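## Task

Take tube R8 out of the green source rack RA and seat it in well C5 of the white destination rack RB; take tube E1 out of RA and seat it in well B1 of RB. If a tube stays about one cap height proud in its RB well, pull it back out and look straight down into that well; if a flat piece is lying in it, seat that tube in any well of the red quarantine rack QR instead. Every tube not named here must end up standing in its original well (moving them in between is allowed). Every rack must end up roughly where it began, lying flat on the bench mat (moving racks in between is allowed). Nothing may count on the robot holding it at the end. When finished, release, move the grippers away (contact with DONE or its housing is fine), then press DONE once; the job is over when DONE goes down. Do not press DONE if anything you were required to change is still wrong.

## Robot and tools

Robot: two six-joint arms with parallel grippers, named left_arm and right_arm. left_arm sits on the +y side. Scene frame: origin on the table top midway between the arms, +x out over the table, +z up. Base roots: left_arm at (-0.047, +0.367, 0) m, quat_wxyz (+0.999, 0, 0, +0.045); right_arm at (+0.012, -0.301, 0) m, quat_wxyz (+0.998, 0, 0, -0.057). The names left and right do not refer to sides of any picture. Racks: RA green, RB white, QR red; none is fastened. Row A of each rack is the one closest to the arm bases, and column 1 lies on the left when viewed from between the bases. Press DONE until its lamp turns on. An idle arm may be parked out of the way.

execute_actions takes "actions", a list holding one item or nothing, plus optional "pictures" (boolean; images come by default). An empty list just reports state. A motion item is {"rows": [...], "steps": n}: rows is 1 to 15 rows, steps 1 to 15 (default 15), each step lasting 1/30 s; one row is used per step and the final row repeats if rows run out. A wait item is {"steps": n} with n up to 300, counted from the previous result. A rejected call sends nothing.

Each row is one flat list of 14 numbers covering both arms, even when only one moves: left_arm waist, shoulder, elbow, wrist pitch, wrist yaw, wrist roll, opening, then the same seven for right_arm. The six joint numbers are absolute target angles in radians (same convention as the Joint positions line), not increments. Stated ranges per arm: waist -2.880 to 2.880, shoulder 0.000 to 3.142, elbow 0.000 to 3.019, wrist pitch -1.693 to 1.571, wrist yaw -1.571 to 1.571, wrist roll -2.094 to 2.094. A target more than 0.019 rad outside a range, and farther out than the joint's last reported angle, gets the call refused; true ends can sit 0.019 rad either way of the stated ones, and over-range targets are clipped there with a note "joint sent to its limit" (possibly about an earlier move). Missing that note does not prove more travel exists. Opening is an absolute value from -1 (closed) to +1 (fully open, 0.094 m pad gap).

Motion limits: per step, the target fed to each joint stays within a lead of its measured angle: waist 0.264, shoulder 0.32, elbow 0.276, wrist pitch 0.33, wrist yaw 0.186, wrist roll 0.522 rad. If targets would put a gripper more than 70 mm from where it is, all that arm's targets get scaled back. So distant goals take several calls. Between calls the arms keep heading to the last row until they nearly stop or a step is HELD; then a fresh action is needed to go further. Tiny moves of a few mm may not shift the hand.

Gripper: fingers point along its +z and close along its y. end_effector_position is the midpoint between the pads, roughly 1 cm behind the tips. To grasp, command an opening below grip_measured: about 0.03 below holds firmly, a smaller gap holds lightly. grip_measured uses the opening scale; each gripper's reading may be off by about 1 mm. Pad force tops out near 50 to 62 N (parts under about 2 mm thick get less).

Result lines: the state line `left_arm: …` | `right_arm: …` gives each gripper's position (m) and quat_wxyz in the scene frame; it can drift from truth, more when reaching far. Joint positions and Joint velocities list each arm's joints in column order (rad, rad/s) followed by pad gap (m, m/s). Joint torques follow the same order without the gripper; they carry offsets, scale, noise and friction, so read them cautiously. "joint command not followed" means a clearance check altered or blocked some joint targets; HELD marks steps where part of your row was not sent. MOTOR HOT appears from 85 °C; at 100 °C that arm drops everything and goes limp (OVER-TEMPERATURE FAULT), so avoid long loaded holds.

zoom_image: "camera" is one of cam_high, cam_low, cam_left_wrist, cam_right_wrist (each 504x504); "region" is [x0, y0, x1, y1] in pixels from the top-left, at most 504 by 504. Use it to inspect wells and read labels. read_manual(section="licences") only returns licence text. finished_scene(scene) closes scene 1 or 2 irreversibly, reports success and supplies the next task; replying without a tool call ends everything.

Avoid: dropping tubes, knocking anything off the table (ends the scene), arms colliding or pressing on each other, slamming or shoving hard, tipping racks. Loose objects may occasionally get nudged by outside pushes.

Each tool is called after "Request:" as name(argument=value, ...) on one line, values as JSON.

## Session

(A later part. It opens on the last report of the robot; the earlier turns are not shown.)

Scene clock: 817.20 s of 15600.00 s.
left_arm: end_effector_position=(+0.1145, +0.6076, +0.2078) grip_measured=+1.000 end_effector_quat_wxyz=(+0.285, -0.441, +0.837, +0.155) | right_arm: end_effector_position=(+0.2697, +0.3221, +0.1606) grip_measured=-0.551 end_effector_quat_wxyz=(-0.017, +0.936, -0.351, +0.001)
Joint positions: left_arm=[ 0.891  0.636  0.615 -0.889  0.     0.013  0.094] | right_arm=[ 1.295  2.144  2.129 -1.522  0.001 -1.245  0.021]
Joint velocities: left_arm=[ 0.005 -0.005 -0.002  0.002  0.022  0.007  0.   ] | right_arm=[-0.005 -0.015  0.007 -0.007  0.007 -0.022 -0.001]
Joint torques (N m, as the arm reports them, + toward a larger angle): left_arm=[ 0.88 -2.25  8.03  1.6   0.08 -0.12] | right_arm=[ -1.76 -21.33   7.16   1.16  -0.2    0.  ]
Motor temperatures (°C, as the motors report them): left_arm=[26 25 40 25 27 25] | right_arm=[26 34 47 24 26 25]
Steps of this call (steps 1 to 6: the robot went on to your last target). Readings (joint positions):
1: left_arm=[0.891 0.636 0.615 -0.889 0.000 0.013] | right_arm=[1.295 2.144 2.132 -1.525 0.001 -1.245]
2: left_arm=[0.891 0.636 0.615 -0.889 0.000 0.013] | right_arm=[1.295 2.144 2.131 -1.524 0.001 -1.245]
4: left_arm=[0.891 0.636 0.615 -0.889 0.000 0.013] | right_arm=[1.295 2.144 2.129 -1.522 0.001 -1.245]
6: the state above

Request:
execute_actions(actions=[{"rows":[
[0.9,0.63,0.6,-0.9,0,0,1,1.3000,2.151,2.1230,-1.5060,0,-1.232,-0.577],
[0.9,0.63,0.6,-0.9,0,0,1,1.3000,2.151,2.1216,-1.5046,0,-1.232,-0.577],
[0.9,0.63,0.6,-0.9,0,0,1,1.3000,2.151,2.1198,-1.5028,0,-1.232,-0.577],
[0.9,0.63,0.6,-0.9,0,0,1,1.3000,2.151,2.1178,-1.5008,0,-1.232,-0.577],
[0.9,0.63,0.6,-0.9,0,0,1,1.3000,2.151,2.1158,-1.4988,0,-1.232,-0.577],
[0.9,0.63,0.6,-0.9,0,0,1,1.3000,2.151,2.1138,-1.4968,0,-1.232,-0.577],
[0.9,0.63,0.6,-0.9,0,0,1,1.3000,2.151,2.1118,-1.4948,0,-1.232,-0.577],
[0.9,0.63,0.6,-0.9,0,0,1,1.3000,2.151,2.1098,-1.4928,0,-1.232,-0.577],
[0.9,0.63,0.6,-0.9,0,0,1,1.3000,2.151,2.1080,-1.4910,0,-1.232,-0.577],
[0.9,0.63,0.6,-0.9,0,0,1,1.3000,2.151,2.1062,-1.4892,0,-1.232,-0.577],
[0.9,0.63,0.6,-0.9,0,0,1,1.3000,2.151,2.1046,-1.4876,0,-1.232,-0.577],
[0.9,0.63,0.6,-0.9,0,0,1,1.3000,2.151,2.1030,-1.4862,0,-1.232,-0.577],
[0.9,0.63,0.6,-0.9,0,0,1,1.3000,2.151,2.1015,-1.4852,0,-1.232,-0.577],
[0.9,0.63,0.6,-0.9,0,0,1,1.3000,2.151,2.1000,-1.4845,0,-1.232,-0.577],
[0.9,0.63,0.6,-0.9,0,0,1,1.3000,2.151,2.0988,-1.4840,0,-1.232,-0.577]
],"steps":15}], pictures=false)

Request:
execute_actions(actions=[{"steps":8}])

Request:
zoom_image(camera="cam_low", region=[205, 190, 305, 290])

Scene clock: 824.73 s of 15600.00 s.
left_arm: end_effector_position=(+0.1145, +0.6076, +0.2078) grip_measured=+1.000 end_effector_quat_wxyz=(+0.285, -0.441, +0.837, +0.155) | right_arm: end_effector_position=(+0.2696, +0.3219, +0.1524) grip_measured=-0.551 end_effector_quat_wxyz=(-0.017, +0.936, -0.351, +0.001)
Joint positions: left_arm=[ 0.891  0.636  0.615 -0.889  0.     0.013  0.094] | right_arm=[ 1.295  2.144  2.108 -1.501  0.001 -1.245  0.021]
Joint velocities: left_arm=[ 0.005 -0.015 -0.007  0.007 -0.051  0.037  0.   ] | right_arm=[-0.005 -0.005 -0.027  0.022 -0.081 -0.037 -0.   ]
Joint torques (N m, as the arm reports them, + toward a larger angle): left_arm=[ 0.93 -2.22  8.17  1.48  0.08 -0.1 ] | right_arm=[ -1.74 -21.16   6.76   1.19  -0.17   0.  ]
Motor temperatures (°C, as the motors report them): left_arm=[26 25 40 25 27 25] | right_arm=[26 34 46 24 26 25]
Steps of this call (steps 1 to 15: the robot went on to your last target; steps 16 to 90: nothing new was sent; then 4.03 s passed at rest; steps 91 to 105: all 15 steps of this action). Readings (joint positions):
91: left_arm=[0.891 0.636 0.615 -0.889 0.000 0.013] | right_arm=[1.295 2.144 2.129 -1.522 0.001 -1.245]
92: left_arm=[0.891 0.636 0.615 -0.889 0.000 0.013] | right_arm=[1.295 2.144 2.129 -1.522 0.001 -1.245]
94: left_arm=[0.891 0.636 0.615 -0.889 0.000 0.013] | right_arm=[1.295 2.144 2.128 -1.520 0.001 -1.245]
98: left_arm=[0.891 0.636 0.615 -0.889 0.000 0.013] | right_arm=[1.295 2.144 2.120 -1.512 0.001 -1.245]
105: the state above

Scene clock: 825.00 s of 15600.00 s.
left_arm: end_effector_position=(+0.1145, +0.6076, +0.2078) grip_measured=+1.000 end_effector_quat_wxyz=(+0.285, -0.441, +0.837, +0.155) | right_arm: end_effector_position=(+0.2695, +0.3219, +0.1523) grip_measured=-0.551 end_effector_quat_wxyz=(-0.017, +0.936, -0.351, +0.001)
Joint positions: left_arm=[ 0.891  0.636  0.615 -0.889  0.     0.013  0.094] | right_arm=[ 1.295  2.144  2.107 -1.5    0.001 -1.245  0.021]
Joint velocities: left_arm=[-0.005 -0.015  0.007  0.002  0.007 -0.022  0.   ] | right_arm=[-0.015 -0.015  0.007 -0.017 -0.007  0.022  0.   ]
Joint torques (N m, as the arm reports them, + toward a larger angle): left_arm=[ 0.88 -2.36  8.07  1.52  0.05 -0.11] | right_arm=[ -1.61 -22.28   6.84   1.22  -0.19   0.  ]
Motor temperatures (°C, as the motors report them): left_arm=[26 25 40 25 27 25] | right_arm=[26 34 46 24 26 25]
Steps of this call (steps 1 to 8: the robot went on to your last target). Readings (joint positions):
1: left_arm=[0.891 0.636 0.615 -0.889 0.000 0.013] | right_arm=[1.295 2.144 2.107 -1.500 0.001 -1.245]
2: left_arm=[0.891 0.636 0.615 -0.889 0.000 0.013] | right_arm=[1.295 2.144 2.107 -1.500 0.001 -1.245]
4: left_arm=[0.891 0.636 0.615 -0.889 0.000 0.013] | right_arm=[1.295 2.144 2.107 -1.500 0.001 -1.245]
8: the state above

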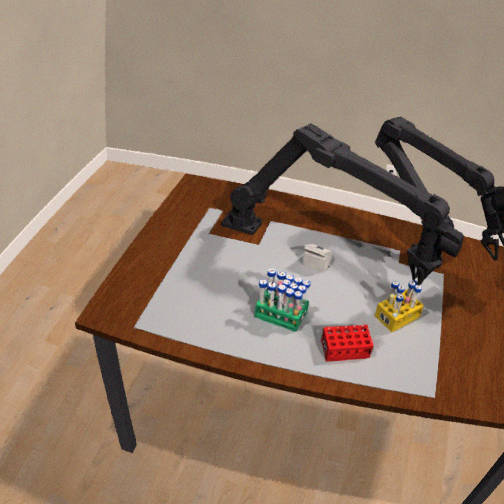

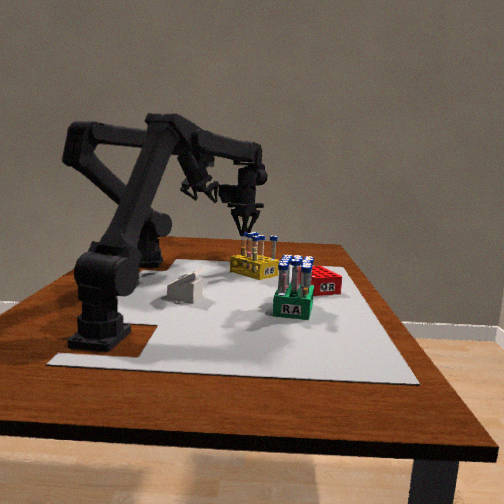

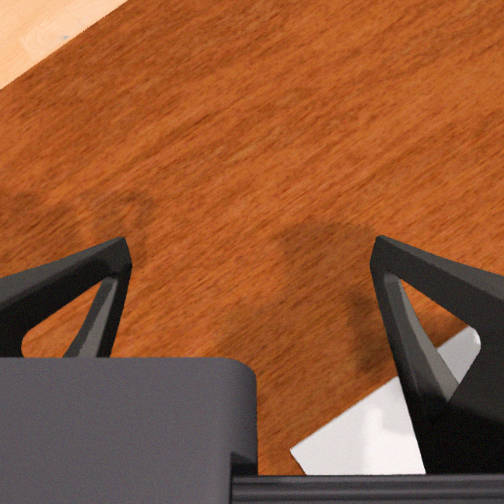

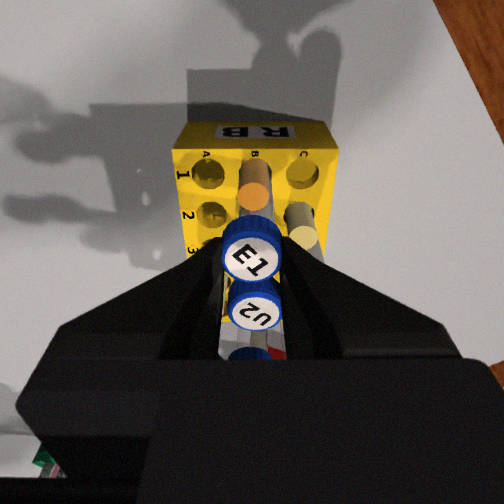

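Region (205, 190, 305, 290) of cam_low's 504x504 image, scaled by 5.040, with more detail than that image has.

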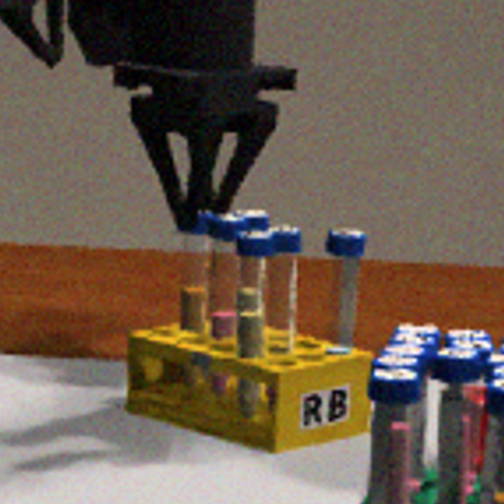

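Request:
zoom_image(camera="cam_high", region=[280, 225, 360, 295])

Request:
zoom_image(camera="cam_low", region=[150, 255, 230, 320])

Region (280, 225, 360, 295) of cam_high's 504x504 image, scaled by 6.300, with more detail than that image has; it fills the top 441 rows of this view, and the rest is white.

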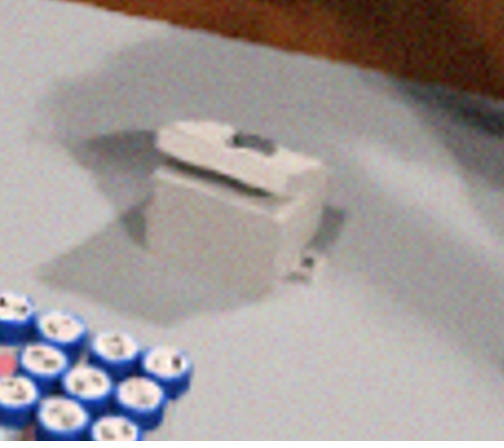

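Region (150, 255, 230, 320) of cam_low's 504x504 image, scaled by 6.300, with more detail than that image has; it fills the top 410 rows of this view, and the rest is white.

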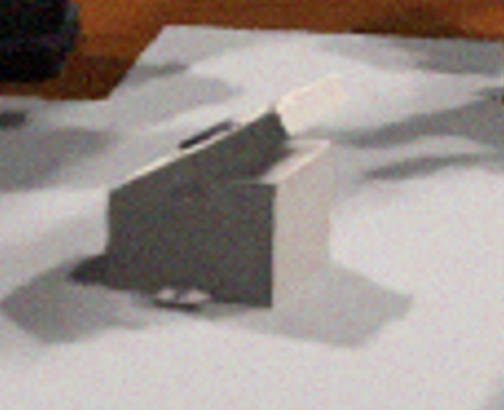

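Request:
execute_actions(actions=[{"rows":[
[0.9,0.63,0.6,-0.9,0,0,1,1.299,2.150,2.102,-1.487,0,-1.235,-0.577],
[0.9,0.63,0.6,-0.9,0,0,1,1.298,2.148,2.106,-1.491,0,-1.238,-0.570],
[0.9,0.63,0.6,-0.9,0,0,1,1.297,2.146,2.110,-1.495,0,-1.241,-0.561],
[0.9,0.63,0.6,-0.9,0,0,1,1.296,2.144,2.113,-1.498,0,-1.244,-0.551],
[0.9,0.63,0.6,-0.9,0,0,1,1.295,2.144,2.115,-1.500,0,-1.245,-0.539],
[0.9,0.63,0.6,-0.9,0,0,1,1.295,2.144,2.115,-1.500,0,-1.245,-0.523],
[0.9,0.63,0.6,-0.9,0,0,1,1.295,2.144,2.115,-1.500,0,-1.245,-0.503],
[0.9,0.63,0.6,-0.9,0,0,1,1.295,2.143,2.115,-1.500,0,-1.245,-0.480],
[0.9,0.63,0.6,-0.9,0,0,1,1.295,2.141,2.115,-1.500,0,-1.245,-0.455],
[0.9,0.63,0.6,-0.9,0,0,1,1.295,2.139,2.115,-1.500,0,-1.245,-0.430],
[0.9,0.63,0.6,-0.9,0,0,1,1.295,2.136,2.115,-1.500,0,-1.245,-0.405],
[0.9,0.63,0.6,-0.9,0,0,1,1.295,2.133,2.115,-1.500,0,-1.245,-0.382],
[0.9,0.63,0.6,-0.9,0,0,1,1.295,2.130,2.115,-1.500,0,-1.245,-0.362],
[0.9,0.63,0.6,-0.9,0,0,1,1.295,2.128,2.115,-1.500,0,-1.245,-0.348],
[0.9,0.63,0.6,-0.9,0,0,1,1.295,2.126,2.115,-1.500,0,-1.245,-0.340]
],"steps":15}], pictures=false)

Request:
execute_actions(actions=[{"rows":[
[0.9,0.63,0.6,-0.9,0,0,1,1.295,2.1253,2.115,-1.500,0,-1.245,-0.34],
[0.9,0.63,0.6,-0.9,0,0,1,1.295,2.1229,2.115,-1.500,0,-1.245,-0.34],
[0.9,0.63,0.6,-0.9,0,0,1,1.295,2.1192,2.115,-1.500,0,-1.245,-0.34],
[0.9,0.63,0.6,-0.9,0,0,1,1.295,2.1142,2.115,-1.498,0,-1.245,-0.34],
[0.9,0.63,0.6,-0.9,0,0,1,1.295,2.1077,2.113,-1.495,0,-1.245,-0.34],
[0.9,0.63,0.6,-0.9,0,0,1,1.295,2.1000,2.110,-1.491,0,-1.245,-0.34],
[0.9,0.63,0.6,-0.9,0,0,1,1.295,2.0910,2.106,-1.487,0,-1.245,-0.34],
[0.9,0.63,0.6,-0.9,0,0,1,1.295,2.0809,2.103,-1.484,0,-1.245,-0.34],
[0.9,0.63,0.6,-0.9,0,0,1,1.295,2.0696,2.1017,-1.4838,0,-1.245,-0.34],
[0.9,0.63,0.6,-0.9,0,0,1,1.295,2.0572,2.0981,-1.4832,0,-1.245,-0.34],
[0.9,0.63,0.6,-0.9,0,0,1,1.295,2.0438,2.0921,-1.4822,0,-1.245,-0.34],
[0.9,0.63,0.6,-0.9,0,0,1,1.295,2.0294,2.0839,-1.4809,0,-1.245,-0.34],
[0.9,0.63,0.6,-0.9,0,0,1,1.295,2.0141,2.0734,-1.4791,0,-1.245,-0.34],
[0.9,0.63,0.6,-0.9,0,0,1,1.295,1.9980,2.0610,-1.4771,0,-1.245,-0.34],
[0.9,0.63,0.6,-0.9,0,0,1,1.295,1.9809,2.0466,-1.4747,0,-1.245,-0.34]
],"steps":15}], pictures=false)

Request:
execute_actions(actions=[{"rows":[
[0.9,0.63,0.6,-0.9,0,0,1,1.295,1.9632,2.0305,-1.4721,0,-1.245,-0.34],
[0.9,0.63,0.6,-0.9,0,0,1,1.295,1.9447,2.0125,-1.4691,0,-1.245,-0.35],
[0.9,0.63,0.6,-0.9,0,0,1,1.295,1.9255,1.9929,-1.4659,0,-1.245,-0.37],
[0.9,0.63,0.6,-0.9,0,0,1,1.295,1.9057,1.9717,-1.4624,0,-1.245,-0.39],
[0.9,0.63,0.6,-0.9,0,0,1,1.295,1.8853,1.9491,-1.4587,0,-1.245,-0.42],
[0.9,0.63,0.6,-0.9,0,0,1,1.295,1.8644,1.9251,-1.4548,0,-1.245,-0.45],
[0.9,0.63,0.6,-0.9,0,0,1,1.295,1.8431,1.8999,-1.4506,0,-1.245,-0.48],
[0.9,0.63,0.6,-0.9,0,0,1,1.295,1.8213,1.8735,-1.4463,0,-1.245,-0.51],
[0.9,0.63,0.6,-0.9,0,0,1,1.295,1.7992,1.8459,-1.4418,0,-1.245,-0.54],
[0.9,0.63,0.6,-0.9,0,0,1,1.295,1.7767,1.8176,-1.4371,0,-1.245,-0.57],
[0.9,0.63,0.6,-0.9,0,0,1,1.295,1.7541,1.7882,-1.4323,0,-1.245,-0.60],
[0.9,0.63,0.6,-0.9,0,0,1,1.295,1.7312,1.7580,-1.4273,0,-1.245,-0.63],
[0.9,0.63,0.6,-0.9,0,0,1,1.295,1.7081,1.7273,-1.4223,0,-1.245,-0.66],
[0.9,0.63,0.6,-0.9,0,0,1,1.295,1.6850,1.6959,-1.4171,0,-1.245,-0.69],
[0.9,0.63,0.6,-0.9,0,0,1,1.295,1.6618,1.6640,-1.4119,0,-1.245,-0.72]
],"steps":15}], pictures=false)

Request:
execute_actions(actions=[{"rows":[
[0.9,0.63,0.6,-0.9,0,0,1,1.295,1.6386,1.6319,-1.4066,0,-1.245,-0.75],
[0.9,0.63,0.6,-0.9,0,0,1,1.295,1.6155,1.5993,-1.4013,0,-1.245,-0.78],
[0.9,0.63,0.6,-0.9,0,0,1,1.295,1.5925,1.5665,-1.3959,0,-1.245,-0.81],
[0.9,0.63,0.6,-0.9,0,0,1,1.295,1.5695,1.5338,-1.3905,0,-1.245,-0.84],
[0.9,0.63,0.6,-0.9,0,0,1,1.295,1.5469,1.5010,-1.3851,0,-1.245,-0.87],
[0.9,0.63,0.6,-0.9,0,0,1,1.295,1.5244,1.4682,-1.3797,0,-1.245,-0.90],
[0.9,0.63,0.6,-0.9,0,0,1,1.295,1.5023,1.4356,-1.3744,0,-1.245,-0.92],
[0.9,0.63,0.6,-0.9,0,0,1,1.295,1.4805,1.4035,-1.3691,0,-1.245,-0.94],
[0.9,0.63,0.6,-0.9,0,0,1,1.295,1.4592,1.3716,-1.3639,0,-1.245,-0.96],
[0.9,0.63,0.6,-0.9,0,0,1,1.295,1.4383,1.3402,-1.3587,0,-1.245,-0.975],
[0.9,0.63,0.6,-0.9,0,0,1,1.295,1.4179,1.3095,-1.3537,0,-1.245,-0.985],
[0.9,0.63,0.6,-0.9,0,0,1,1.295,1.3981,1.2793,-1.3487,0,-1.245,-0.995],
[0.9,0.63,0.6,-0.9,0,0,1,1.295,1.3789,1.2499,-1.3439,0,-1.245,-1],
[0.9,0.63,0.6,-0.9,0,0,1,1.295,1.3604,1.2216,-1.3392,0,-1.245,-1],
[0.9,0.63,0.6,-0.9,0,0,1,1.295,1.3427,1.1940,-1.3347,0,-1.245,-1]
],"steps":15}], pictures=false)

Request:
execute_actions(actions=[{"rows":[
[0.9,0.63,0.6,-0.9,0,0,1,1.295,1.3256,1.1676,-1.3304,0,-1.245,-1],
[0.9,0.63,0.6,-0.9,0,0,1,1.295,1.3095,1.1424,-1.3262,0,-1.245,-1],
[0.9,0.63,0.6,-0.9,0,0,1,1.295,1.2942,1.1184,-1.3223,0,-1.245,-1],
[0.9,0.63,0.6,-0.9,0,0,1,1.295,1.2798,1.0958,-1.3186,0,-1.245,-1],
[0.9,0.63,0.6,-0.9,0,0,1,1.295,1.2664,1.0746,-1.3151,0,-1.245,-1],
[0.9,0.63,0.6,-0.9,0,0,1,1.295,1.2540,1.0550,-1.3119,0,-1.245,-1],
[0.9,0.63,0.6,-0.9,0,0,1,1.295,1.2427,1.0370,-1.3089,0,-1.245,-1],
[0.9,0.63,0.6,-0.9,0,0,1,1.295,1.2326,1.0209,-1.3063,0,-1.245,-1],
[0.9,0.63,0.6,-0.9,0,0,1,1.295,1.2236,1.0065,-1.3039,0,-1.245,-1],
[0.9,0.63,0.6,-0.9,0,0,1,1.295,1.2159,0.9941,-1.3019,0,-1.245,-1],
[0.9,0.63,0.6,-0.9,0,0,1,1.295,1.2094,0.9836,-1.3001,0,-1.245,-1],
[0.9,0.63,0.6,-0.9,0,0,1,1.295,1.2044,0.9754,-1.2988,0,-1.245,-1],
[0.9,0.63,0.6,-0.9,0,0,1,1.295,1.2007,0.9694,-1.2978,0,-1.245,-1],
[0.9,0.63,0.6,-0.9,0,0,1,1.295,1.1983,0.9658,-1.2972,0,-1.245,-1],
[0.9,0.63,0.6,-0.9,0,0,1,1.295,1.1976,0.9645,-1.2970,0,-1.245,-1]
],"steps":15}], pictures=false)

Request:
execute_actions(actions=[{"steps":12}])

Request:
zoom_image(camera="cam_low", region=[215, 215, 345, 325])

Request:
zoom_image(camera="cam_high", region=[365, 260, 445, 340])

Scene clock: 872.40 s of 15600.00 s.
left_arm: end_effector_position=(+0.1145, +0.6076, +0.2078) grip_measured=+1.000 end_effector_quat_wxyz=(+0.285, -0.441, +0.837, +0.155) | right_arm: end_effector_position=(+0.2695, +0.3219, +0.1523) grip_measured=-0.347 end_effector_quat_wxyz=(-0.017, +0.936, -0.351, +0.001)
Joint positions: left_arm=[ 0.891  0.636  0.615 -0.889  0.     0.013  0.094] | right_arm=[ 1.295  2.144  2.107 -1.5    0.001 -1.245  0.031]
Joint velocities: left_arm=[-0.005 -0.005 -0.007 -0.007 -0.022 -0.051  0.   ] | right_arm=[ 0.015 -0.005  0.007  0.002  0.037  0.007  0.01 ]
Joint torques (N m, as the arm reports them, + toward a larger angle): left_arm=[ 0.5  -2.32  8.12  1.53  0.05 -0.11] | right_arm=[ -2.18 -23.83   8.11   0.44  -0.18  -0.13]
Motor temperatures (°C, as the motors report them): left_arm=[26 25 40 25 27 25] | right_arm=[26 35 45 24 26 25]
Steps of this call (steps 1 to 15: the robot went on to your last target; steps 16 to 90: nothing new was sent; then 43.90 s passed at rest; steps 91 to 105: all 15 steps of this action). Readings (joint positions):
91: left_arm=[0.891 0.636 0.615 -0.889 0.000 0.013] | right_arm=[1.295 2.144 2.107 -1.500 0.001 -1.245]
92: left_arm=[0.891 0.636 0.615 -0.889 0.000 0.013] | right_arm=[1.295 2.144 2.107 -1.500 0.001 -1.245]
94: left_arm=[0.891 0.636 0.615 -0.889 0.000 0.013] | right_arm=[1.295 2.144 2.107 -1.500 0.001 -1.245]
98: left_arm=[0.891 0.636 0.615 -0.889 0.000 0.013] | right_arm=[1.295 2.144 2.107 -1.500 0.001 -1.245]
105: the state above

Scene clock: 872.90 s of 15600.00 s.
left_arm: end_effector_position=(+0.1145, +0.6076, +0.2078) grip_measured=+1.000 end_effector_quat_wxyz=(+0.285, -0.441, +0.837, +0.155) | right_arm: end_effector_position=(+0.2650, +0.3110, +0.1927) grip_measured=-0.342 end_effector_quat_wxyz=(-0.044, +0.936, -0.350, +0.002)
Joint positions: left_arm=[ 0.891  0.636  0.615 -0.889  0.     0.013  0.094] | right_arm=[ 1.295  2.057  2.068 -1.494  0.001 -1.245  0.031]
Joint velocities: left_arm=[ 0.005 -0.005 -0.007 -0.017  0.007 -0.007  0.   ] | right_arm=[-0.015 -0.571 -0.31   0.071 -0.022 -0.022  0.001]
Joint torques (N m, as the arm reports them, + toward a larger angle): left_arm=[ 1.01 -2.5   8.14  1.46  0.03 -0.11] | right_arm=[ -2.12 -25.05   7.25   1.3   -0.18  -0.13]
Motor temperatures (°C, as the motors report them): left_arm=[26 25 40 25 27 25] | right_arm=[26 35 45 24 26 25]
Steps of this call (steps 1 to 15: all 15 steps of this action). Readings (joint positions):
1: left_arm=[0.891 0.636 0.615 -0.889 0.000 0.013] | right_arm=[1.295 2.144 2.107 -1.500 0.001 -1.245]
2: left_arm=[0.891 0.636 0.615 -0.889 0.000 0.013] | right_arm=[1.295 2.144 2.107 -1.500 0.001 -1.245]
4: left_arm=[0.891 0.636 0.615 -0.889 0.000 0.013] | right_arm=[1.295 2.143 2.107 -1.500 0.001 -1.245]
8: left_arm=[0.891 0.636 0.615 -0.889 0.000 0.013] | right_arm=[1.295 2.138 2.107 -1.500 0.001 -1.245]
15: the state above

Scene clock: 873.40 s of 15600.00 s.
left_arm: end_effector_position=(+0.1145, +0.6076, +0.2078) grip_measured=+1.000 end_effector_quat_wxyz=(+0.285, -0.441, +0.837, +0.155) | right_arm: end_effector_position=(+0.2263, +0.2168, +0.2579) grip_measured=-0.703 end_effector_quat_wxyz=(-0.073, +0.934, -0.350, +0.003)
Joint positions: left_arm=[ 0.891  0.636  0.615 -0.889  0.     0.013  0.094] | right_arm=[ 1.295  1.713  1.728 -1.439  0.001 -1.245  0.014]
Joint velocities: left_arm=[-0.005 -0.005  0.002  0.007  0.022  0.037  0.   ] | right_arm=[ 0.005 -0.64  -0.911  0.164 -0.007  0.007 -0.033]
Joint torques (N m, as the arm reports them, + toward a larger angle): left_arm=[ 1.08 -1.99  8.05  1.46  0.06 -0.11] | right_arm=[ -2.06 -17.68   7.01   1.22  -0.17  -0.11]
Motor temperatures (°C, as the motors report them): left_arm=[26 25 40 25 27 25] | right_arm=[26 35 45 24 26 25]
Steps of this call (steps 1 to 15: all 15 steps of this action). Readings (joint positions):
1: left_arm=[0.891 0.636 0.615 -0.889 0.000 0.013] | right_arm=[1.295 2.037 2.057 -1.492 0.001 -1.245]
2: left_arm=[0.891 0.636 0.615 -0.889 0.000 0.013] | right_arm=[1.295 2.016 2.043 -1.490 0.001 -1.245]
4: left_arm=[0.891 0.636 0.615 -0.889 0.000 0.013] | right_arm=[1.295 1.970 2.011 -1.484 0.001 -1.245]
8: left_arm=[0.891 0.636 0.615 -0.889 0.000 0.013] | right_arm=[1.295 1.872 1.928 -1.470 0.001 -1.245]
15: the state above

Scene clock: 873.90 s of 15600.00 s.
left_arm: end_effector_position=(+0.1145, +0.6076, +0.2078) grip_measured=+1.000 end_effector_quat_wxyz=(+0.285, -0.441, +0.837, +0.155) | right_arm: end_effector_position=(+0.1708, +0.0821, +0.2169) grip_measured=-0.982 end_effector_quat_wxyz=(-0.034, +0.936, -0.350, +0.001)
Joint positions: left_arm=[ 0.891  0.636  0.615 -0.889  0.     0.013  0.094] | right_arm=[ 1.295  1.388  1.249 -1.363  0.001 -1.245  0.001]
Joint velocities: left_arm=[-0.005 -0.005 -0.002 -0.012 -0.066 -0.037  0.   ] | right_arm=[-0.005 -0.591 -0.803  0.173 -0.037 -0.066 -0.001]
Joint torques (N m, as the arm reports them, + toward a larger angle): left_arm=[ 0.93 -2.42  8.22  1.51  0.07 -0.12] | right_arm=[ -2.11 -11.61   7.11   1.24  -0.18  -0.11]
Motor temperatures (°C, as the motors report them): left_arm=[26 25 40 25 27 25] | right_arm=[26 35 45 24 26 25]
Steps of this call (steps 1 to 15: all 15 steps of this action). Readings (joint positions):
1: left_arm=[0.891 0.636 0.615 -0.889 0.000 0.013] | right_arm=[1.295 1.692 1.696 -1.434 0.001 -1.245]
2: left_arm=[0.891 0.636 0.615 -0.889 0.000 0.013] | right_arm=[1.295 1.671 1.663 -1.429 0.001 -1.245]
4: left_arm=[0.891 0.636 0.615 -0.889 0.000 0.013] | right_arm=[1.295 1.629 1.596 -1.419 0.001 -1.245]
8: left_arm=[0.891 0.636 0.615 -0.889 0.000 0.013] | right_arm=[1.295 1.541 1.464 -1.397 0.001 -1.245]
15: the state above

Scene clock: 874.40 s of 15600.00 s.
left_arm: end_effector_position=(+0.1145, +0.6076, +0.2078) grip_measured=+1.000 end_effector_quat_wxyz=(+0.285, -0.441, +0.837, +0.155) | right_arm: end_effector_position=(+0.1372, +0.0004, +0.1715) grip_measured=-0.982 end_effector_quat_wxyz=(-0.005, +0.937, -0.351, +0.000)
Joint positions: left_arm=[ 0.891  0.636  0.615 -0.889  0.     0.013  0.094] | right_arm=[ 1.295  1.214  0.972 -1.318  0.001 -1.245  0.001]
Joint velocities: left_arm=[-0.015 -0.005 -0.007 -0.012 -0.022  0.051  0.   ] | right_arm=[-0.005 -0.083 -0.144  0.022  0.051 -0.081  0.001]
Joint torques (N m, as the arm reports them, + toward a larger angle): left_arm=[ 0.78 -2.49  8.14  1.54  0.08 -0.11] | right_arm=[-2.16 -9.24  7.26  1.39 -0.18 -0.13]
Motor temperatures (°C, as the motors report them): left_arm=[26 25 40 25 27 25] | right_arm=[26 35 45 24 26 25]
Steps of this call (steps 1 to 15: all 15 steps of this action). Readings (joint positions):
1: left_arm=[0.891 0.636 0.615 -0.889 0.000 0.013] | right_arm=[1.295 1.368 1.220 -1.358 0.001 -1.245]
2: left_arm=[0.891 0.636 0.615 -0.889 0.000 0.013] | right_arm=[1.295 1.350 1.193 -1.353 0.001 -1.245]
4: left_arm=[0.891 0.636 0.615 -0.889 0.000 0.013] | right_arm=[1.295 1.317 1.142 -1.345 0.001 -1.245]
8: left_arm=[0.891 0.636 0.615 -0.889 0.000 0.013] | right_arm=[1.295 1.264 1.055 -1.331 0.001 -1.245]
15: the state above

Scene clock: 874.80 s of 15600.00 s.
left_arm: end_effector_position=(+0.1145, +0.6076, +0.2078) grip_measured=+1.000 end_effector_quat_wxyz=(+0.285, -0.441, +0.837, +0.155) | right_arm: end_effector_position=(+0.1370, +0.0000, +0.1710) grip_measured=-0.982 end_effector_quat_wxyz=(-0.007, +0.937, -0.351, +0.001)
Joint positions: left_arm=[ 0.891  0.636  0.615 -0.889  0.     0.013  0.094] | right_arm=[ 1.295  1.211  0.967 -1.313  0.001 -1.245  0.001]
Joint velocities: left_arm=[ 0.005 -0.005 -0.017  0.022  0.022 -0.022  0.   ] | right_arm=[-0.015  0.005 -0.012 -0.002  0.022 -0.007 -0.001]
Joint torques (N m, as the arm reports them, + toward a larger angle): left_arm=[ 0.56 -2.13  8.1   1.58  0.06 -0.1 ] | right_arm=[-2.15 -8.69  6.98  1.19 -0.19 -0.14]
Motor temperatures (°C, as the motors report them): left_arm=[26 25 40 25 27 25] | right_arm=[26 35 45 24 26 25]
Steps of this call (steps 1 to 12: the robot went on to your last target). Readings (joint positions):
1: left_arm=[0.891 0.636 0.615 -0.889 0.000 0.013] | right_arm=[1.295 1.212 0.969 -1.318 0.001 -1.245]
2: left_arm=[0.891 0.636 0.615 -0.889 0.000 0.013] | right_arm=[1.295 1.211 0.967 -1.317 0.001 -1.245]
4: left_arm=[0.891 0.636 0.615 -0.889 0.000 0.013] | right_arm=[1.295 1.211 0.967 -1.315 0.001 -1.245]
8: left_arm=[0.891 0.636 0.615 -0.889 0.000 0.013] | right_arm=[1.295 1.211 0.967 -1.313 0.001 -1.245]
12: the state above

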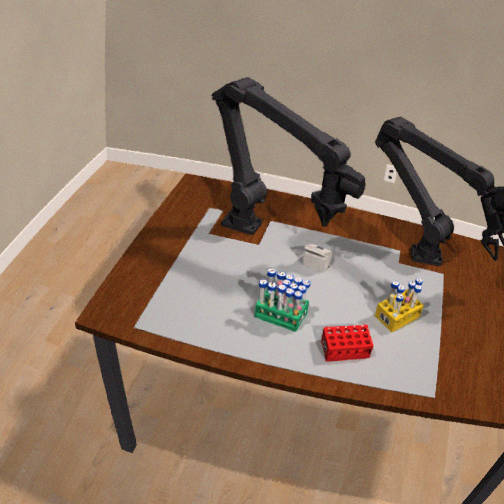

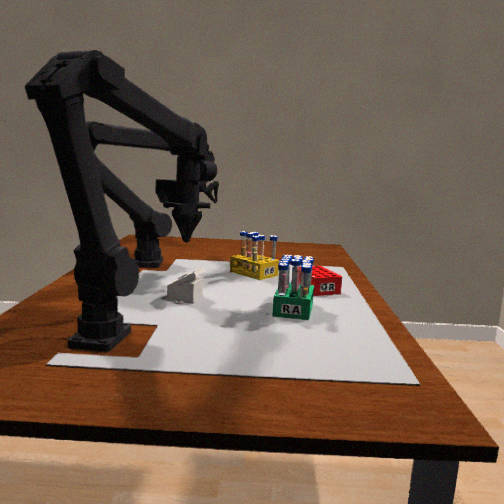

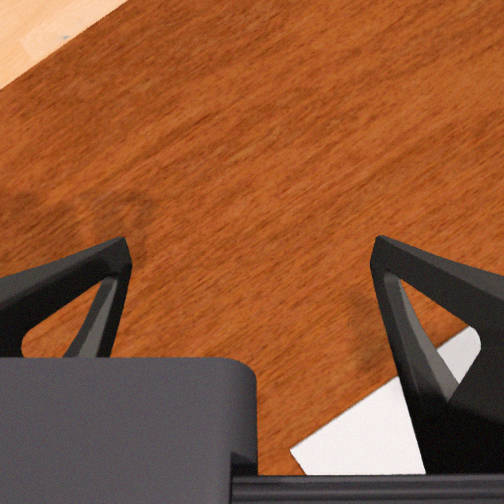

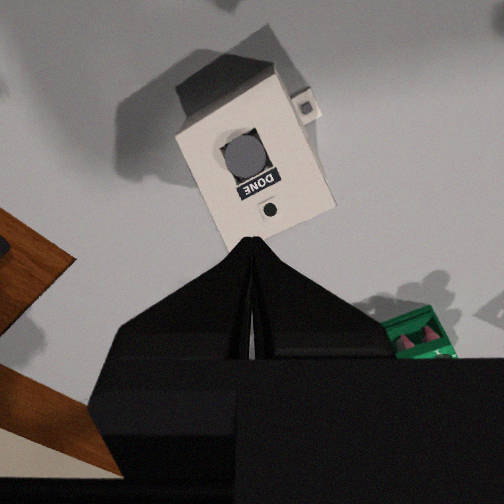

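Region (215, 215, 345, 325) of cam_low's 504x504 image, scaled by 3.877, with more detail than that image has; it fills the top 426 rows of this view, and the rest is white.

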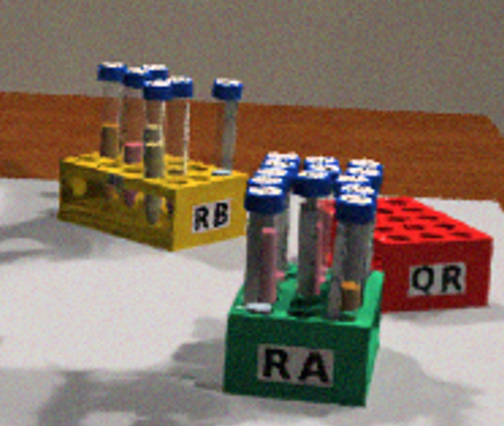

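Region (365, 260, 445, 340) of cam_high's 504x504 image, scaled by 6.300, with more detail than that image has.

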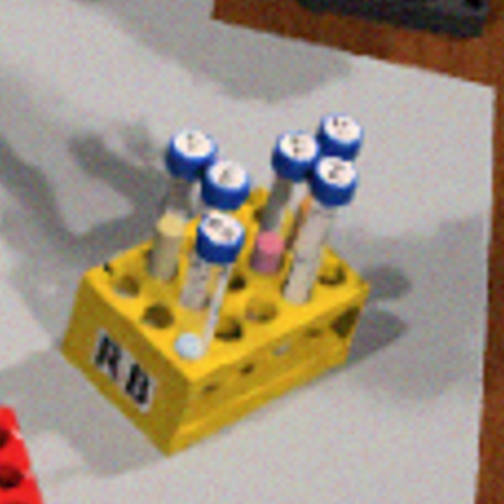

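Request:
execute_actions(actions=[{"rows":[
[0.9,0.63,0.6,-0.9,0,0,1,1.2951,1.1979,0.9640,-1.2964,0,-1.245,-1],
[0.9,0.63,0.6,-0.9,0,0,1,1.2956,1.1987,0.9628,-1.2946,0,-1.245,-1],
[0.9,0.63,0.6,-0.9,0,0,1,1.2962,1.2000,0.9607,-1.2917,0,-1.245,-1],
[0.9,0.63,0.6,-0.9,0,0,1,1.2971,1.2017,0.9579,-1.2878,0,-1.245,-1],
[0.9,0.63,0.6,-0.9,0,0,1,1.2982,1.2039,0.9544,-1.2830,0,-1.245,-1],
[0.9,0.63,0.6,-0.9,0,0,1,1.2995,1.2064,0.9503,-1.2773,0,-1.245,-1],
[0.9,0.63,0.6,-0.9,0,0,1,1.3010,1.2093,0.9457,-1.2709,0,-1.245,-1],
[0.9,0.63,0.6,-0.9,0,0,1,1.3026,1.2125,0.9406,-1.2638,0,-1.245,-1],
[0.9,0.63,0.6,-0.9,0,0,1,1.3044,1.2159,0.9350,-1.2561,0,-1.245,-1],
[0.9,0.63,0.6,-0.9,0,0,1,1.3063,1.2196,0.9291,-1.2479,0,-1.245,-1],
[0.9,0.63,0.6,-0.9,0,0,1,1.3083,1.2235,0.9229,-1.2393,0,-1.245,-1],
[0.9,0.63,0.6,-0.9,0,0,1,1.3103,1.2275,0.9165,-1.2303,0,-1.245,-1],
[0.9,0.63,0.6,-0.9,0,0,1,1.3124,1.2316,0.9098,-1.2211,0,-1.245,-1],
[0.9,0.63,0.6,-0.9,0,0,1,1.3146,1.2358,0.9031,-1.2117,0,-1.245,-1],
[0.9,0.63,0.6,-0.9,0,0,1,1.3168,1.2401,0.8963,-1.2023,0,-1.245,-1]
],"steps":15}], pictures=false)

Request:
execute_actions(actions=[{"rows":[
[0.9,0.63,0.6,-0.9,0,0,1,1.3189,1.2443,0.8894,-1.1928,0,-1.245,-1],
[0.9,0.63,0.6,-0.9,0,0,1,1.3211,1.2485,0.8827,-1.1834,0,-1.245,-1],
[0.9,0.63,0.6,-0.9,0,0,1,1.3232,1.2526,0.8760,-1.1742,0,-1.245,-1],
[0.9,0.63,0.6,-0.9,0,0,1,1.3252,1.2566,0.8696,-1.1652,0,-1.245,-1],
[0.9,0.63,0.6,-0.9,0,0,1,1.3272,1.2605,0.8634,-1.1566,0,-1.245,-1],
[0.9,0.63,0.6,-0.9,0,0,1,1.3291,1.2642,0.8575,-1.1484,0,-1.245,-1],
[0.9,0.63,0.6,-0.9,0,0,1,1.3309,1.2676,0.8519,-1.1407,0,-1.245,-1],
[0.9,0.63,0.6,-0.9,0,0,1,1.3325,1.2708,0.8468,-1.1336,0,-1.245,-1],
[0.9,0.63,0.6,-0.9,0,0,1,1.3340,1.2737,0.8422,-1.1272,0,-1.245,-1],
[0.9,0.63,0.6,-0.9,0,0,1,1.3353,1.2762,0.8381,-1.1215,0,-1.245,-1],
[0.9,0.63,0.6,-0.9,0,0,1,1.3364,1.2784,0.8346,-1.1167,0,-1.245,-1],
[0.9,0.63,0.6,-0.9,0,0,1,1.3373,1.2801,0.8318,-1.1128,0,-1.245,-1],
[0.9,0.63,0.6,-0.9,0,0,1,1.3379,1.2814,0.8297,-1.1099,0,-1.245,-1],
[0.9,0.63,0.6,-0.9,0,0,1,1.3384,1.2822,0.8285,-1.1081,0,-1.245,-1],
[0.9,0.63,0.6,-0.9,0,0,1,1.3385,1.2825,0.8280,-1.1075,0,-1.245,-1]
],"steps":15}], pictures=false)

Request:
execute_actions(actions=[{"steps":12}])

Request:
zoom_image(camera="cam_right_wrist", region=[170, 150, 340, 300])

Scene clock: 907.13 s of 15600.00 s.
left_arm: end_effector_position=(+0.1145, +0.6076, +0.2078) grip_measured=+1.000 end_effector_quat_wxyz=(+0.285, -0.441, +0.837, +0.155) | right_arm: end_effector_position=(+0.1359, +0.0008, +0.1500) grip_measured=-0.982 end_effector_quat_wxyz=(-0.015, +0.937, -0.349, +0.001)
Joint positions: left_arm=[ 0.891  0.636  0.615 -0.889  0.     0.013  0.094] | right_arm=[ 1.299  1.217  0.915 -1.238  0.001 -1.245  0.001]
Joint velocities: left_arm=[ 0.005 -0.005 -0.002  0.012  0.066 -0.037  0.   ] | right_arm=[ 0.054  0.083 -0.173  0.281  0.051  0.022  0.   ]
Joint torques (N m, as the arm reports them, + toward a larger angle): left_arm=[ 0.6  -2.25  8.04  1.58  0.06 -0.1 ] | right_arm=[-0.88 -5.94  6.45  1.3  -0.18 -0.14]
Motor temperatures (°C, as the motors report them): left_arm=[26 25 40 25 27 25] | right_arm=[26 32 45 24 26 25]
Steps of this call (steps 1 to 15: the robot went on to your last target; steps 16 to 90: nothing new was sent; then 28.83 s passed at rest; steps 91 to 105: all 15 steps of this action). Readings (joint positions):
91: left_arm=[0.891 0.636 0.615 -0.889 0.000 0.013] | right_arm=[1.295 1.211 0.967 -1.313 0.001 -1.245]
92: left_arm=[0.891 0.636 0.615 -0.889 0.000 0.013] | right_arm=[1.295 1.211 0.967 -1.313 0.001 -1.245]
94: left_arm=[0.891 0.636 0.615 -0.889 0.000 0.013] | right_arm=[1.295 1.211 0.967 -1.311 0.001 -1.245]
98: left_arm=[0.891 0.636 0.615 -0.889 0.000 0.013] | right_arm=[1.295 1.211 0.957 -1.292 0.001 -1.245]
105: the state above

Scene clock: 907.63 s of 15600.00 s.
left_arm: end_effector_position=(+0.1145, +0.6076, +0.2078) grip_measured=+1.000 end_effector_quat_wxyz=(+0.285, -0.441, +0.837, +0.155) | right_arm: end_effector_position=(+0.1262, -0.0002, +0.1045) grip_measured=-0.982 end_effector_quat_wxyz=(-0.002, +0.942, -0.336, +0.000)
Joint positions: left_arm=[ 0.891  0.636  0.615 -0.889  0.     0.013  0.094] | right_arm=[ 1.326  1.272  0.834 -1.129  0.001 -1.245  0.001]
Joint velocities: left_arm=[ 0.005 -0.005  0.007 -0.007 -0.066 -0.066  0.   ] | right_arm=[ 0.005  0.015 -0.046  0.071 -0.007 -0.007  0.001]
Joint torques (N m, as the arm reports them, + toward a larger angle): left_arm=[ 0.79 -2.46  8.02  1.56  0.05 -0.13] | right_arm=[-1.5  -6.64  6.32  1.14 -0.18 -0.13]
Motor temperatures (°C, as the motors report them): left_arm=[26 25 40 25 27 25] | right_arm=[26 32 45 24 26 25]
Steps of this call (steps 1 to 15: all 15 steps of this action). Readings (joint positions):
1: left_arm=[0.891 0.636 0.615 -0.889 0.000 0.013] | right_arm=[1.302 1.220 0.908 -1.229 0.001 -1.245]
2: left_arm=[0.891 0.636 0.615 -0.889 0.000 0.013] | right_arm=[1.304 1.225 0.901 -1.219 0.001 -1.245]
4: left_arm=[0.891 0.636 0.615 -0.889 0.000 0.013] | right_arm=[1.309 1.235 0.888 -1.200 0.001 -1.245]
8: left_arm=[0.891 0.636 0.615 -0.889 0.000 0.013] | right_arm=[1.318 1.254 0.861 -1.166 0.001 -1.245]
15: the state above

Scene clock: 908.03 s of 15600.00 s.
left_arm: end_effector_position=(+0.1145, +0.6076, +0.2078) grip_measured=+1.000 end_effector_quat_wxyz=(+0.285, -0.441, +0.837, +0.155) | right_arm: end_effector_position=(+0.1261, +0.0004, +0.1038) grip_measured=-0.982 end_effector_quat_wxyz=(-0.003, +0.942, -0.336, +0.000)
Joint positions: left_arm=[ 0.891  0.636  0.615 -0.889  0.     0.013  0.094] | right_arm=[ 1.327  1.272  0.832 -1.124  0.001 -1.245  0.001]
Joint velocities: left_arm=[-0.005 -0.015 -0.002 -0.017  0.037  0.007  0.   ] | right_arm=[ 0.005 -0.005 -0.012  0.012  0.022 -0.022  0.   ]
Joint torques (N m, as the arm reports them, + toward a larger angle): left_arm=[ 0.76 -2.15  8.    1.51  0.06 -0.12] | right_arm=[-1.19 -7.17  6.27  1.22 -0.18 -0.13]
Motor temperatures (°C, as the motors report them): left_arm=[26 25 40 25 27 25] | right_arm=[26 32 45 24 26 25]
Steps of this call (steps 1 to 12: the robot went on to your last target). Readings (joint positions):
1: left_arm=[0.891 0.636 0.615 -0.889 0.000 0.013] | right_arm=[1.326 1.272 0.832 -1.127 0.001 -1.245]
2: left_arm=[0.891 0.636 0.615 -0.889 0.000 0.013] | right_arm=[1.327 1.272 0.832 -1.126 0.001 -1.245]
4: left_arm=[0.891 0.636 0.615 -0.889 0.000 0.013] | right_arm=[1.327 1.272 0.832 -1.124 0.001 -1.245]
8: left_arm=[0.891 0.636 0.615 -0.889 0.000 0.013] | right_arm=[1.327 1.272 0.832 -1.124 0.001 -1.245]
12: the state above

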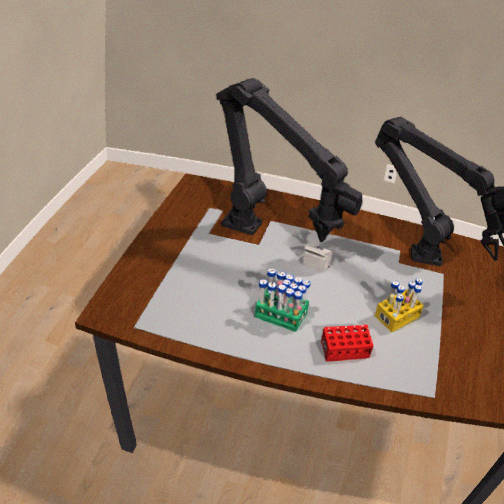

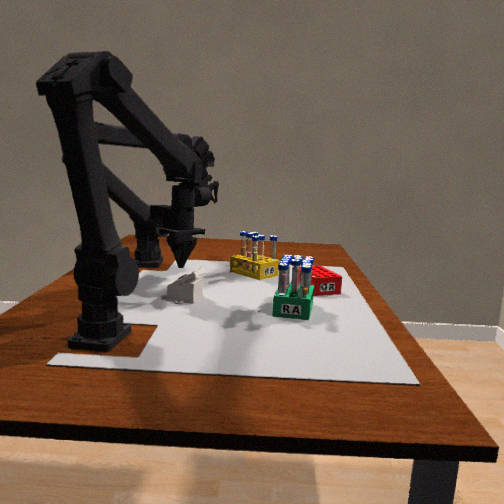

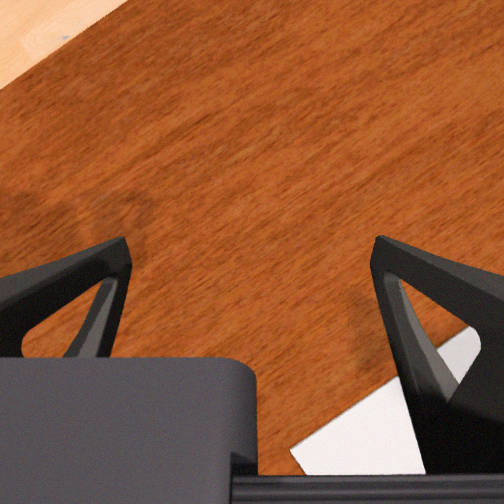

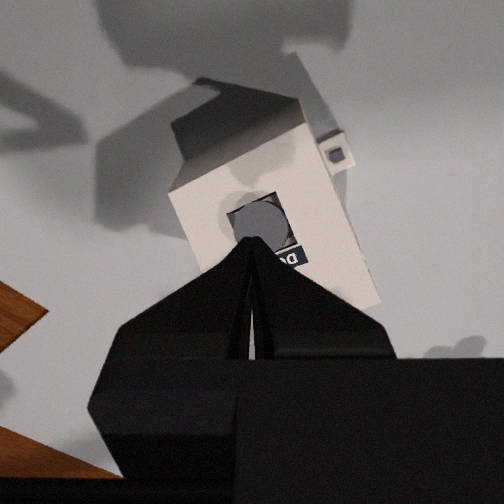

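Region (170, 150, 340, 300) of cam_right_wrist's 504x504 image, scaled by 2.965, with more detail than that image has; it fills the top 445 rows of this view, and the rest is white.

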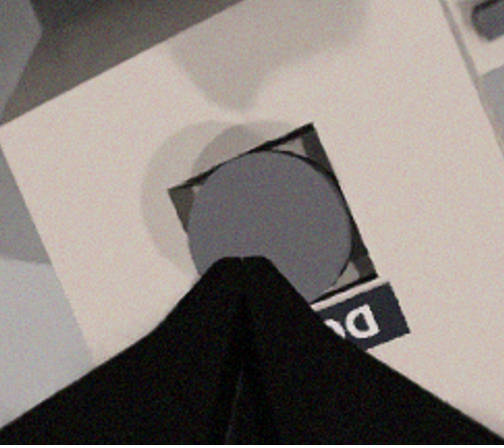

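Request:
execute_actions(actions=[{"rows":[
[0.9,0.63,0.6,-0.9,0,0,1,1.3365,1.2840,0.8277,-1.1070,0,-1.245,-1],
[0.9,0.63,0.6,-0.9,0,0,1,1.3340,1.2858,0.8268,-1.1053,0,-1.245,-1],
[0.9,0.63,0.6,-0.9,0,0,1,1.3315,1.2878,0.8253,-1.1025,0,-1.245,-1],
[0.9,0.63,0.6,-0.9,0,0,1,1.3290,1.2900,0.8233,-1.0988,0,-1.245,-1],
[0.9,0.63,0.6,-0.9,0,0,1,1.3265,1.2922,0.8210,-1.0944,0,-1.245,-1],
[0.9,0.63,0.6,-0.9,0,0,1,1.3245,1.2944,0.8185,-1.0897,0,-1.245,-1],
[0.9,0.63,0.6,-0.9,0,0,1,1.3230,1.2966,0.8160,-1.0850,0,-1.245,-1],
[0.9,0.63,0.6,-0.9,0,0,1,1.3220,1.2988,0.8135,-1.0803,0,-1.245,-1],
[0.9,0.63,0.6,-0.9,0,0,1,1.3210,1.3010,0.8110,-1.0756,0,-1.245,-1],
[0.9,0.63,0.6,-0.9,0,0,1,1.3200,1.3031,0.8086,-1.0712,0,-1.245,-1],
[0.9,0.63,0.6,-0.9,0,0,1,1.3200,1.3050,0.8064,-1.0671,0,-1.245,-1],
[0.9,0.63,0.6,-0.9,0,0,1,1.3200,1.3067,0.8044,-1.0634,0,-1.245,-1],
[0.9,0.63,0.6,-0.9,0,0,1,1.3200,1.3083,0.8026,-1.0600,0,-1.245,-1],
[0.9,0.63,0.6,-0.9,0,0,1,1.3200,1.3097,0.8010,-1.0570,0,-1.245,-1],
[0.9,0.63,0.6,-0.9,0,0,1,1.3200,1.3110,0.7995,-1.0543,0,-1.245,-1]
],"steps":15}], pictures=false)

Request:
execute_actions(actions=[{"rows":[
[0.9,0.63,0.6,-0.9,0,0,1,1.3200,1.3120,0.7984,-1.0523,0,-1.245,-1],
[0.9,0.63,0.6,-0.9,0,0,1,1.3200,1.3129,0.7974,-1.0504,0,-1.245,-1],
[0.9,0.63,0.6,-0.9,0,0,1,1.3200,1.3138,0.7964,-1.0485,0,-1.245,-1],
[0.9,0.63,0.6,-0.9,0,0,1,1.3200,1.3147,0.7954,-1.0466,0,-1.245,-1],
[0.9,0.63,0.6,-0.9,0,0,1,1.3200,1.3156,0.7944,-1.0447,0,-1.245,-1],
[0.9,0.63,0.6,-0.9,0,0,1,1.3200,1.3165,0.7934,-1.0428,0,-1.245,-1],
[0.9,0.63,0.6,-0.9,0,0,1,1.3200,1.3174,0.7924,-1.0409,0,-1.245,-1],
[0.9,0.63,0.6,-0.9,0,0,1,1.3200,1.3183,0.7914,-1.0390,0,-1.245,-1],
[0.9,0.63,0.6,-0.9,0,0,1,1.3200,1.3192,0.7904,-1.0371,0,-1.245,-1],
[0.9,0.63,0.6,-0.9,0,0,1,1.3200,1.3201,0.7894,-1.0352,0,-1.245,-1],
[0.9,0.63,0.6,-0.9,0,0,1,1.3200,1.3210,0.7884,-1.0333,0,-1.245,-1],
[0.9,0.63,0.6,-0.9,0,0,1,1.3200,1.3219,0.7874,-1.0314,0,-1.245,-1],
[0.9,0.63,0.6,-0.9,0,0,1,1.3200,1.3228,0.7864,-1.0295,0,-1.245,-1],
[0.9,0.63,0.6,-0.9,0,0,1,1.3200,1.3237,0.7854,-1.0278,0,-1.245,-1],
[0.9,0.63,0.6,-0.9,0,0,1,1.3200,1.3246,0.7844,-1.0265,0,-1.245,-1]
],"steps":15}], pictures=false)

Request:
execute_actions(actions=[{"steps":6}], pictures=false)

Scene clock: 926.63 s of 15600.00 s.
left_arm: end_effector_position=(+0.1145, +0.6076, +0.2078) grip_measured=+1.000 end_effector_quat_wxyz=(+0.285, -0.441, +0.837, +0.155) | right_arm: end_effector_position=(+0.1262, +0.0004, +0.0876) grip_measured=-0.982 end_effector_quat_wxyz=(-0.001, +0.942, -0.336, +0.000)
Joint positions: left_arm=[ 0.891  0.636  0.615 -0.889  0.     0.013  0.094] | right_arm=[ 1.327  1.298  0.807 -1.078  0.001 -1.245  0.001]
Joint velocities: left_arm=[-0.015 -0.005 -0.012  0.002  0.007  0.051  0.   ] | right_arm=[-0.005  0.044 -0.037  0.095 -0.007 -0.022  0.001]
Joint torques (N m, as the arm reports them, + toward a larger angle): left_arm=[ 0.69 -2.18  8.16  1.54  0.04 -0.1 ] | right_arm=[-2.73 -7.04  6.01  1.14 -0.18 -0.14]
Motor temperatures (°C, as the motors report them): left_arm=[26 25 40 25 27 25] | right_arm=[26 32 45 24 26 25]
Steps of this call (steps 1 to 15: the robot went on to your last target; steps 16 to 90: nothing new was sent; then 15.10 s passed at rest; steps 91 to 105: all 15 steps of this action). Readings (joint positions):
91: left_arm=[0.891 0.636 0.615 -0.889 0.000 0.013] | right_arm=[1.327 1.272 0.832 -1.124 0.001 -1.245]
92: left_arm=[0.891 0.636 0.615 -0.889 0.000 0.013] | right_arm=[1.327 1.272 0.832 -1.124 0.001 -1.245]
94: left_arm=[0.891 0.636 0.615 -0.889 0.000 0.013] | right_arm=[1.327 1.273 0.832 -1.121 0.001 -1.245]
98: left_arm=[0.891 0.636 0.615 -0.889 0.000 0.013] | right_arm=[1.327 1.279 0.827 -1.105 0.001 -1.245]
105: the state above

Scene clock: 927.13 s of 15600.00 s.
left_arm: end_effector_position=(+0.1145, +0.6076, +0.2078) grip_measured=+1.000 end_effector_quat_wxyz=(+0.285, -0.441, +0.837, +0.155) | right_arm: end_effector_position=(+0.1265, +0.0016, +0.0831) grip_measured=-0.983 end_effector_quat_wxyz=(-0.005, +0.942, -0.336, +0.000)
Joint positions: left_arm=[ 0.891  0.636  0.615 -0.889  0.     0.013  0.094] | right_arm=[ 1.327  1.302  0.798 -1.055  0.    -1.245  0.001]
Joint velocities: left_arm=[-0.005 -0.005  0.002 -0.002  0.022  0.022  0.   ] | right_arm=[-0.005  0.005 -0.027  0.037  0.022 -0.022 -0.001]
Joint torques (N m, as the arm reports them, + toward a larger angle): left_arm=[ 1.06 -2.07  8.01  1.43  0.06 -0.12] | right_arm=[-2.49 -6.33  5.52  1.74 -0.16 -0.13]
Motor temperatures (°C, as the motors report them): left_arm=[26 25 40 25 27 25] | right_arm=[26 32 45 24 26 25]
Steps of this call (steps 1 to 15: all 15 steps of this action). Readings (joint positions):
1: left_arm=[0.891 0.636 0.615 -0.889 0.000 0.013] | right_arm=[1.327 1.299 0.805 -1.075 0.001 -1.245]
2: left_arm=[0.891 0.636 0.615 -0.889 0.000 0.013] | right_arm=[1.327 1.301 0.804 -1.072 0.001 -1.245]
4: left_arm=[0.891 0.636 0.615 -0.889 0.000 0.013] | right_arm=[1.327 1.302 0.802 -1.067 0.001 -1.245]
8: left_arm=[0.891 0.636 0.615 -0.889 0.000 0.013] | right_arm=[1.327 1.302 0.801 -1.065 0.000 -1.245]
15: the state above

Scene clock: 927.33 s of 15600.00 s.
left_arm: end_effector_position=(+0.1145, +0.6076, +0.2078) grip_measured=+1.000 end_effector_quat_wxyz=(+0.285, -0.441, +0.837, +0.155) | right_arm: end_effector_position=(+0.1265, +0.0016, +0.0827) grip_measured=-0.983 end_effector_quat_wxyz=(-0.006, +0.942, -0.336, +0.000)
Joint positions: left_arm=[ 0.891  0.636  0.615 -0.889  0.     0.013  0.094] | right_arm=[ 1.327  1.302  0.797 -1.054  0.    -1.245  0.001]
Joint velocities: left_arm=[-0.015  0.005 -0.002 -0.007 -0.007 -0.022  0.   ] | right_arm=[-0.005 -0.015  0.002 -0.012 -0.081 -0.022 -0.   ]
Joint torques (N m, as the arm reports them, + toward a larger angle): left_arm=[ 0.75 -2.15  8.01  1.5   0.07 -0.11] | right_arm=[-2.66 -6.11  5.53  1.77 -0.16 -0.14]
Motor temperatures (°C, as the motors report them): left_arm=[26 25 40 25 27 25] | right_arm=[26 32 45 24 26 25]
Steps of this call (steps 1 to 6: the robot went on to your last target). Readings (joint positions):
1: left_arm=[0.891 0.636 0.615 -0.889 0.000 0.013] | right_arm=[1.327 1.302 0.797 -1.054 0.000 -1.245]
2: left_arm=[0.891 0.636 0.615 -0.889 0.000 0.013] | right_arm=[1.327 1.302 0.797 -1.054 0.000 -1.245]
4: left_arm=[0.891 0.636 0.615 -0.889 0.000 0.013] | right_arm=[1.327 1.302 0.797 -1.054 0.000 -1.245]
6: the state above

Request:
execute_actions(actions=[])

Scene clock: 931.53 s of 15600.00 s.
left_arm: end_effector_position=(+0.1145, +0.6076, +0.2078) grip_measured=+1.000 end_effector_quat_wxyz=(+0.285, -0.441, +0.837, +0.155) | right_arm: end_effector_position=(+0.1265, +0.0016, +0.0827) grip_measured=-0.983 end_effector_quat_wxyz=(-0.006, +0.942, -0.336, +0.000)
Joint positions: left_arm=[ 0.891  0.636  0.615 -0.889  0.     0.013  0.094] | right_arm=[ 1.327  1.302  0.797 -1.054  0.    -1.245  0.001]
Joint velocities: left_arm=[ 0.005 -0.005  0.007  0.012 -0.066  0.022  0.   ] | right_arm=[ 0.015 -0.005 -0.012  0.022 -0.081 -0.022  0.   ]
Joint torques (N m, as the arm reports them, + toward a larger angle): left_arm=[ 0.43 -2.28  8.    1.46  0.05 -0.12] | right_arm=[-2.7  -6.26  5.53  1.75 -0.16 -0.14]
Motor temperatures (°C, as the motors report them): left_arm=[26 25 40 25 27 25] | right_arm=[26 32 44 24 26 25]
Steps of this call (steps 1 to 15: the robot went on to your last target; steps 16 to 90: nothing new was sent; then 1.20 s passed at rest). Readings (joint positions):
1: left_arm=[0.891 0.636 0.615 -0.889 0.000 0.013] | right_arm=[1.327 1.302 0.797 -1.054 0.000 -1.245]
2: left_arm=[0.891 0.636 0.615 -0.889 0.000 0.013] | right_arm=[1.327 1.302 0.797 -1.054 0.000 -1.245]
4: left_arm=[0.891 0.636 0.615 -0.889 0.000 0.013] | right_arm=[1.327 1.302 0.797 -1.054 0.000 -1.245]
8: left_arm=[0.891 0.636 0.615 -0.889 0.000 0.013] | right_arm=[1.327 1.302 0.797 -1.054 0.000 -1.245]
90: the state above
All arms were judged still, so your last target was given up. Only a new action makes them travel on or press farther. Fingers that are still opening or closing keep moving.

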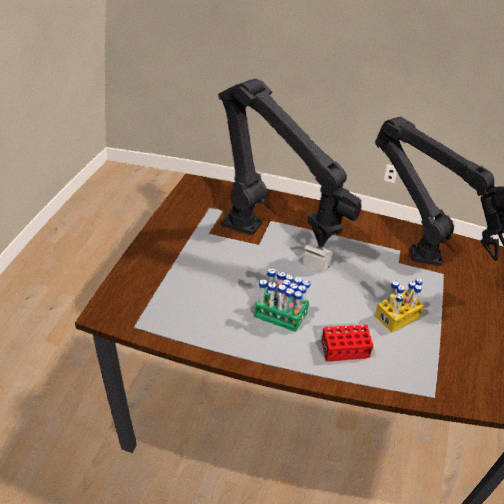

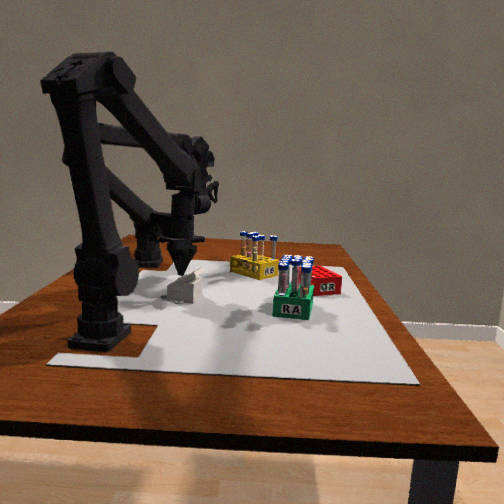

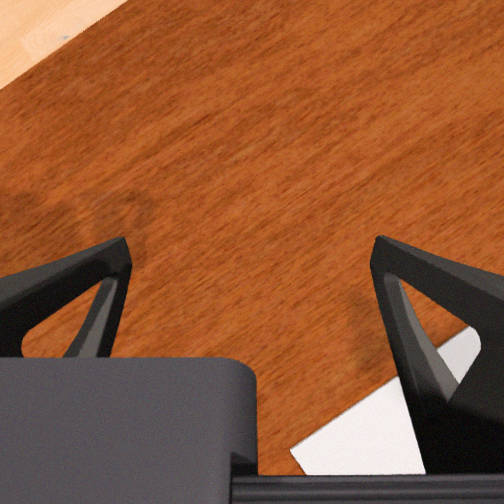

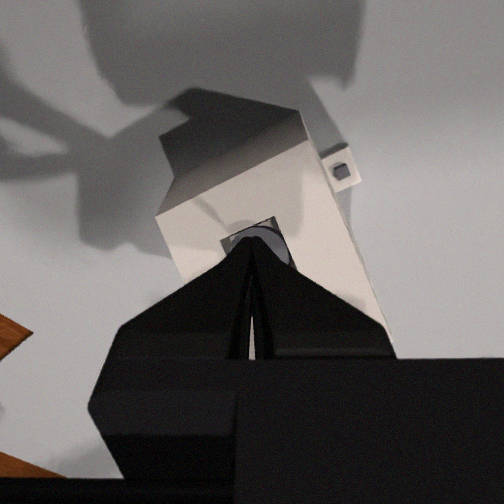

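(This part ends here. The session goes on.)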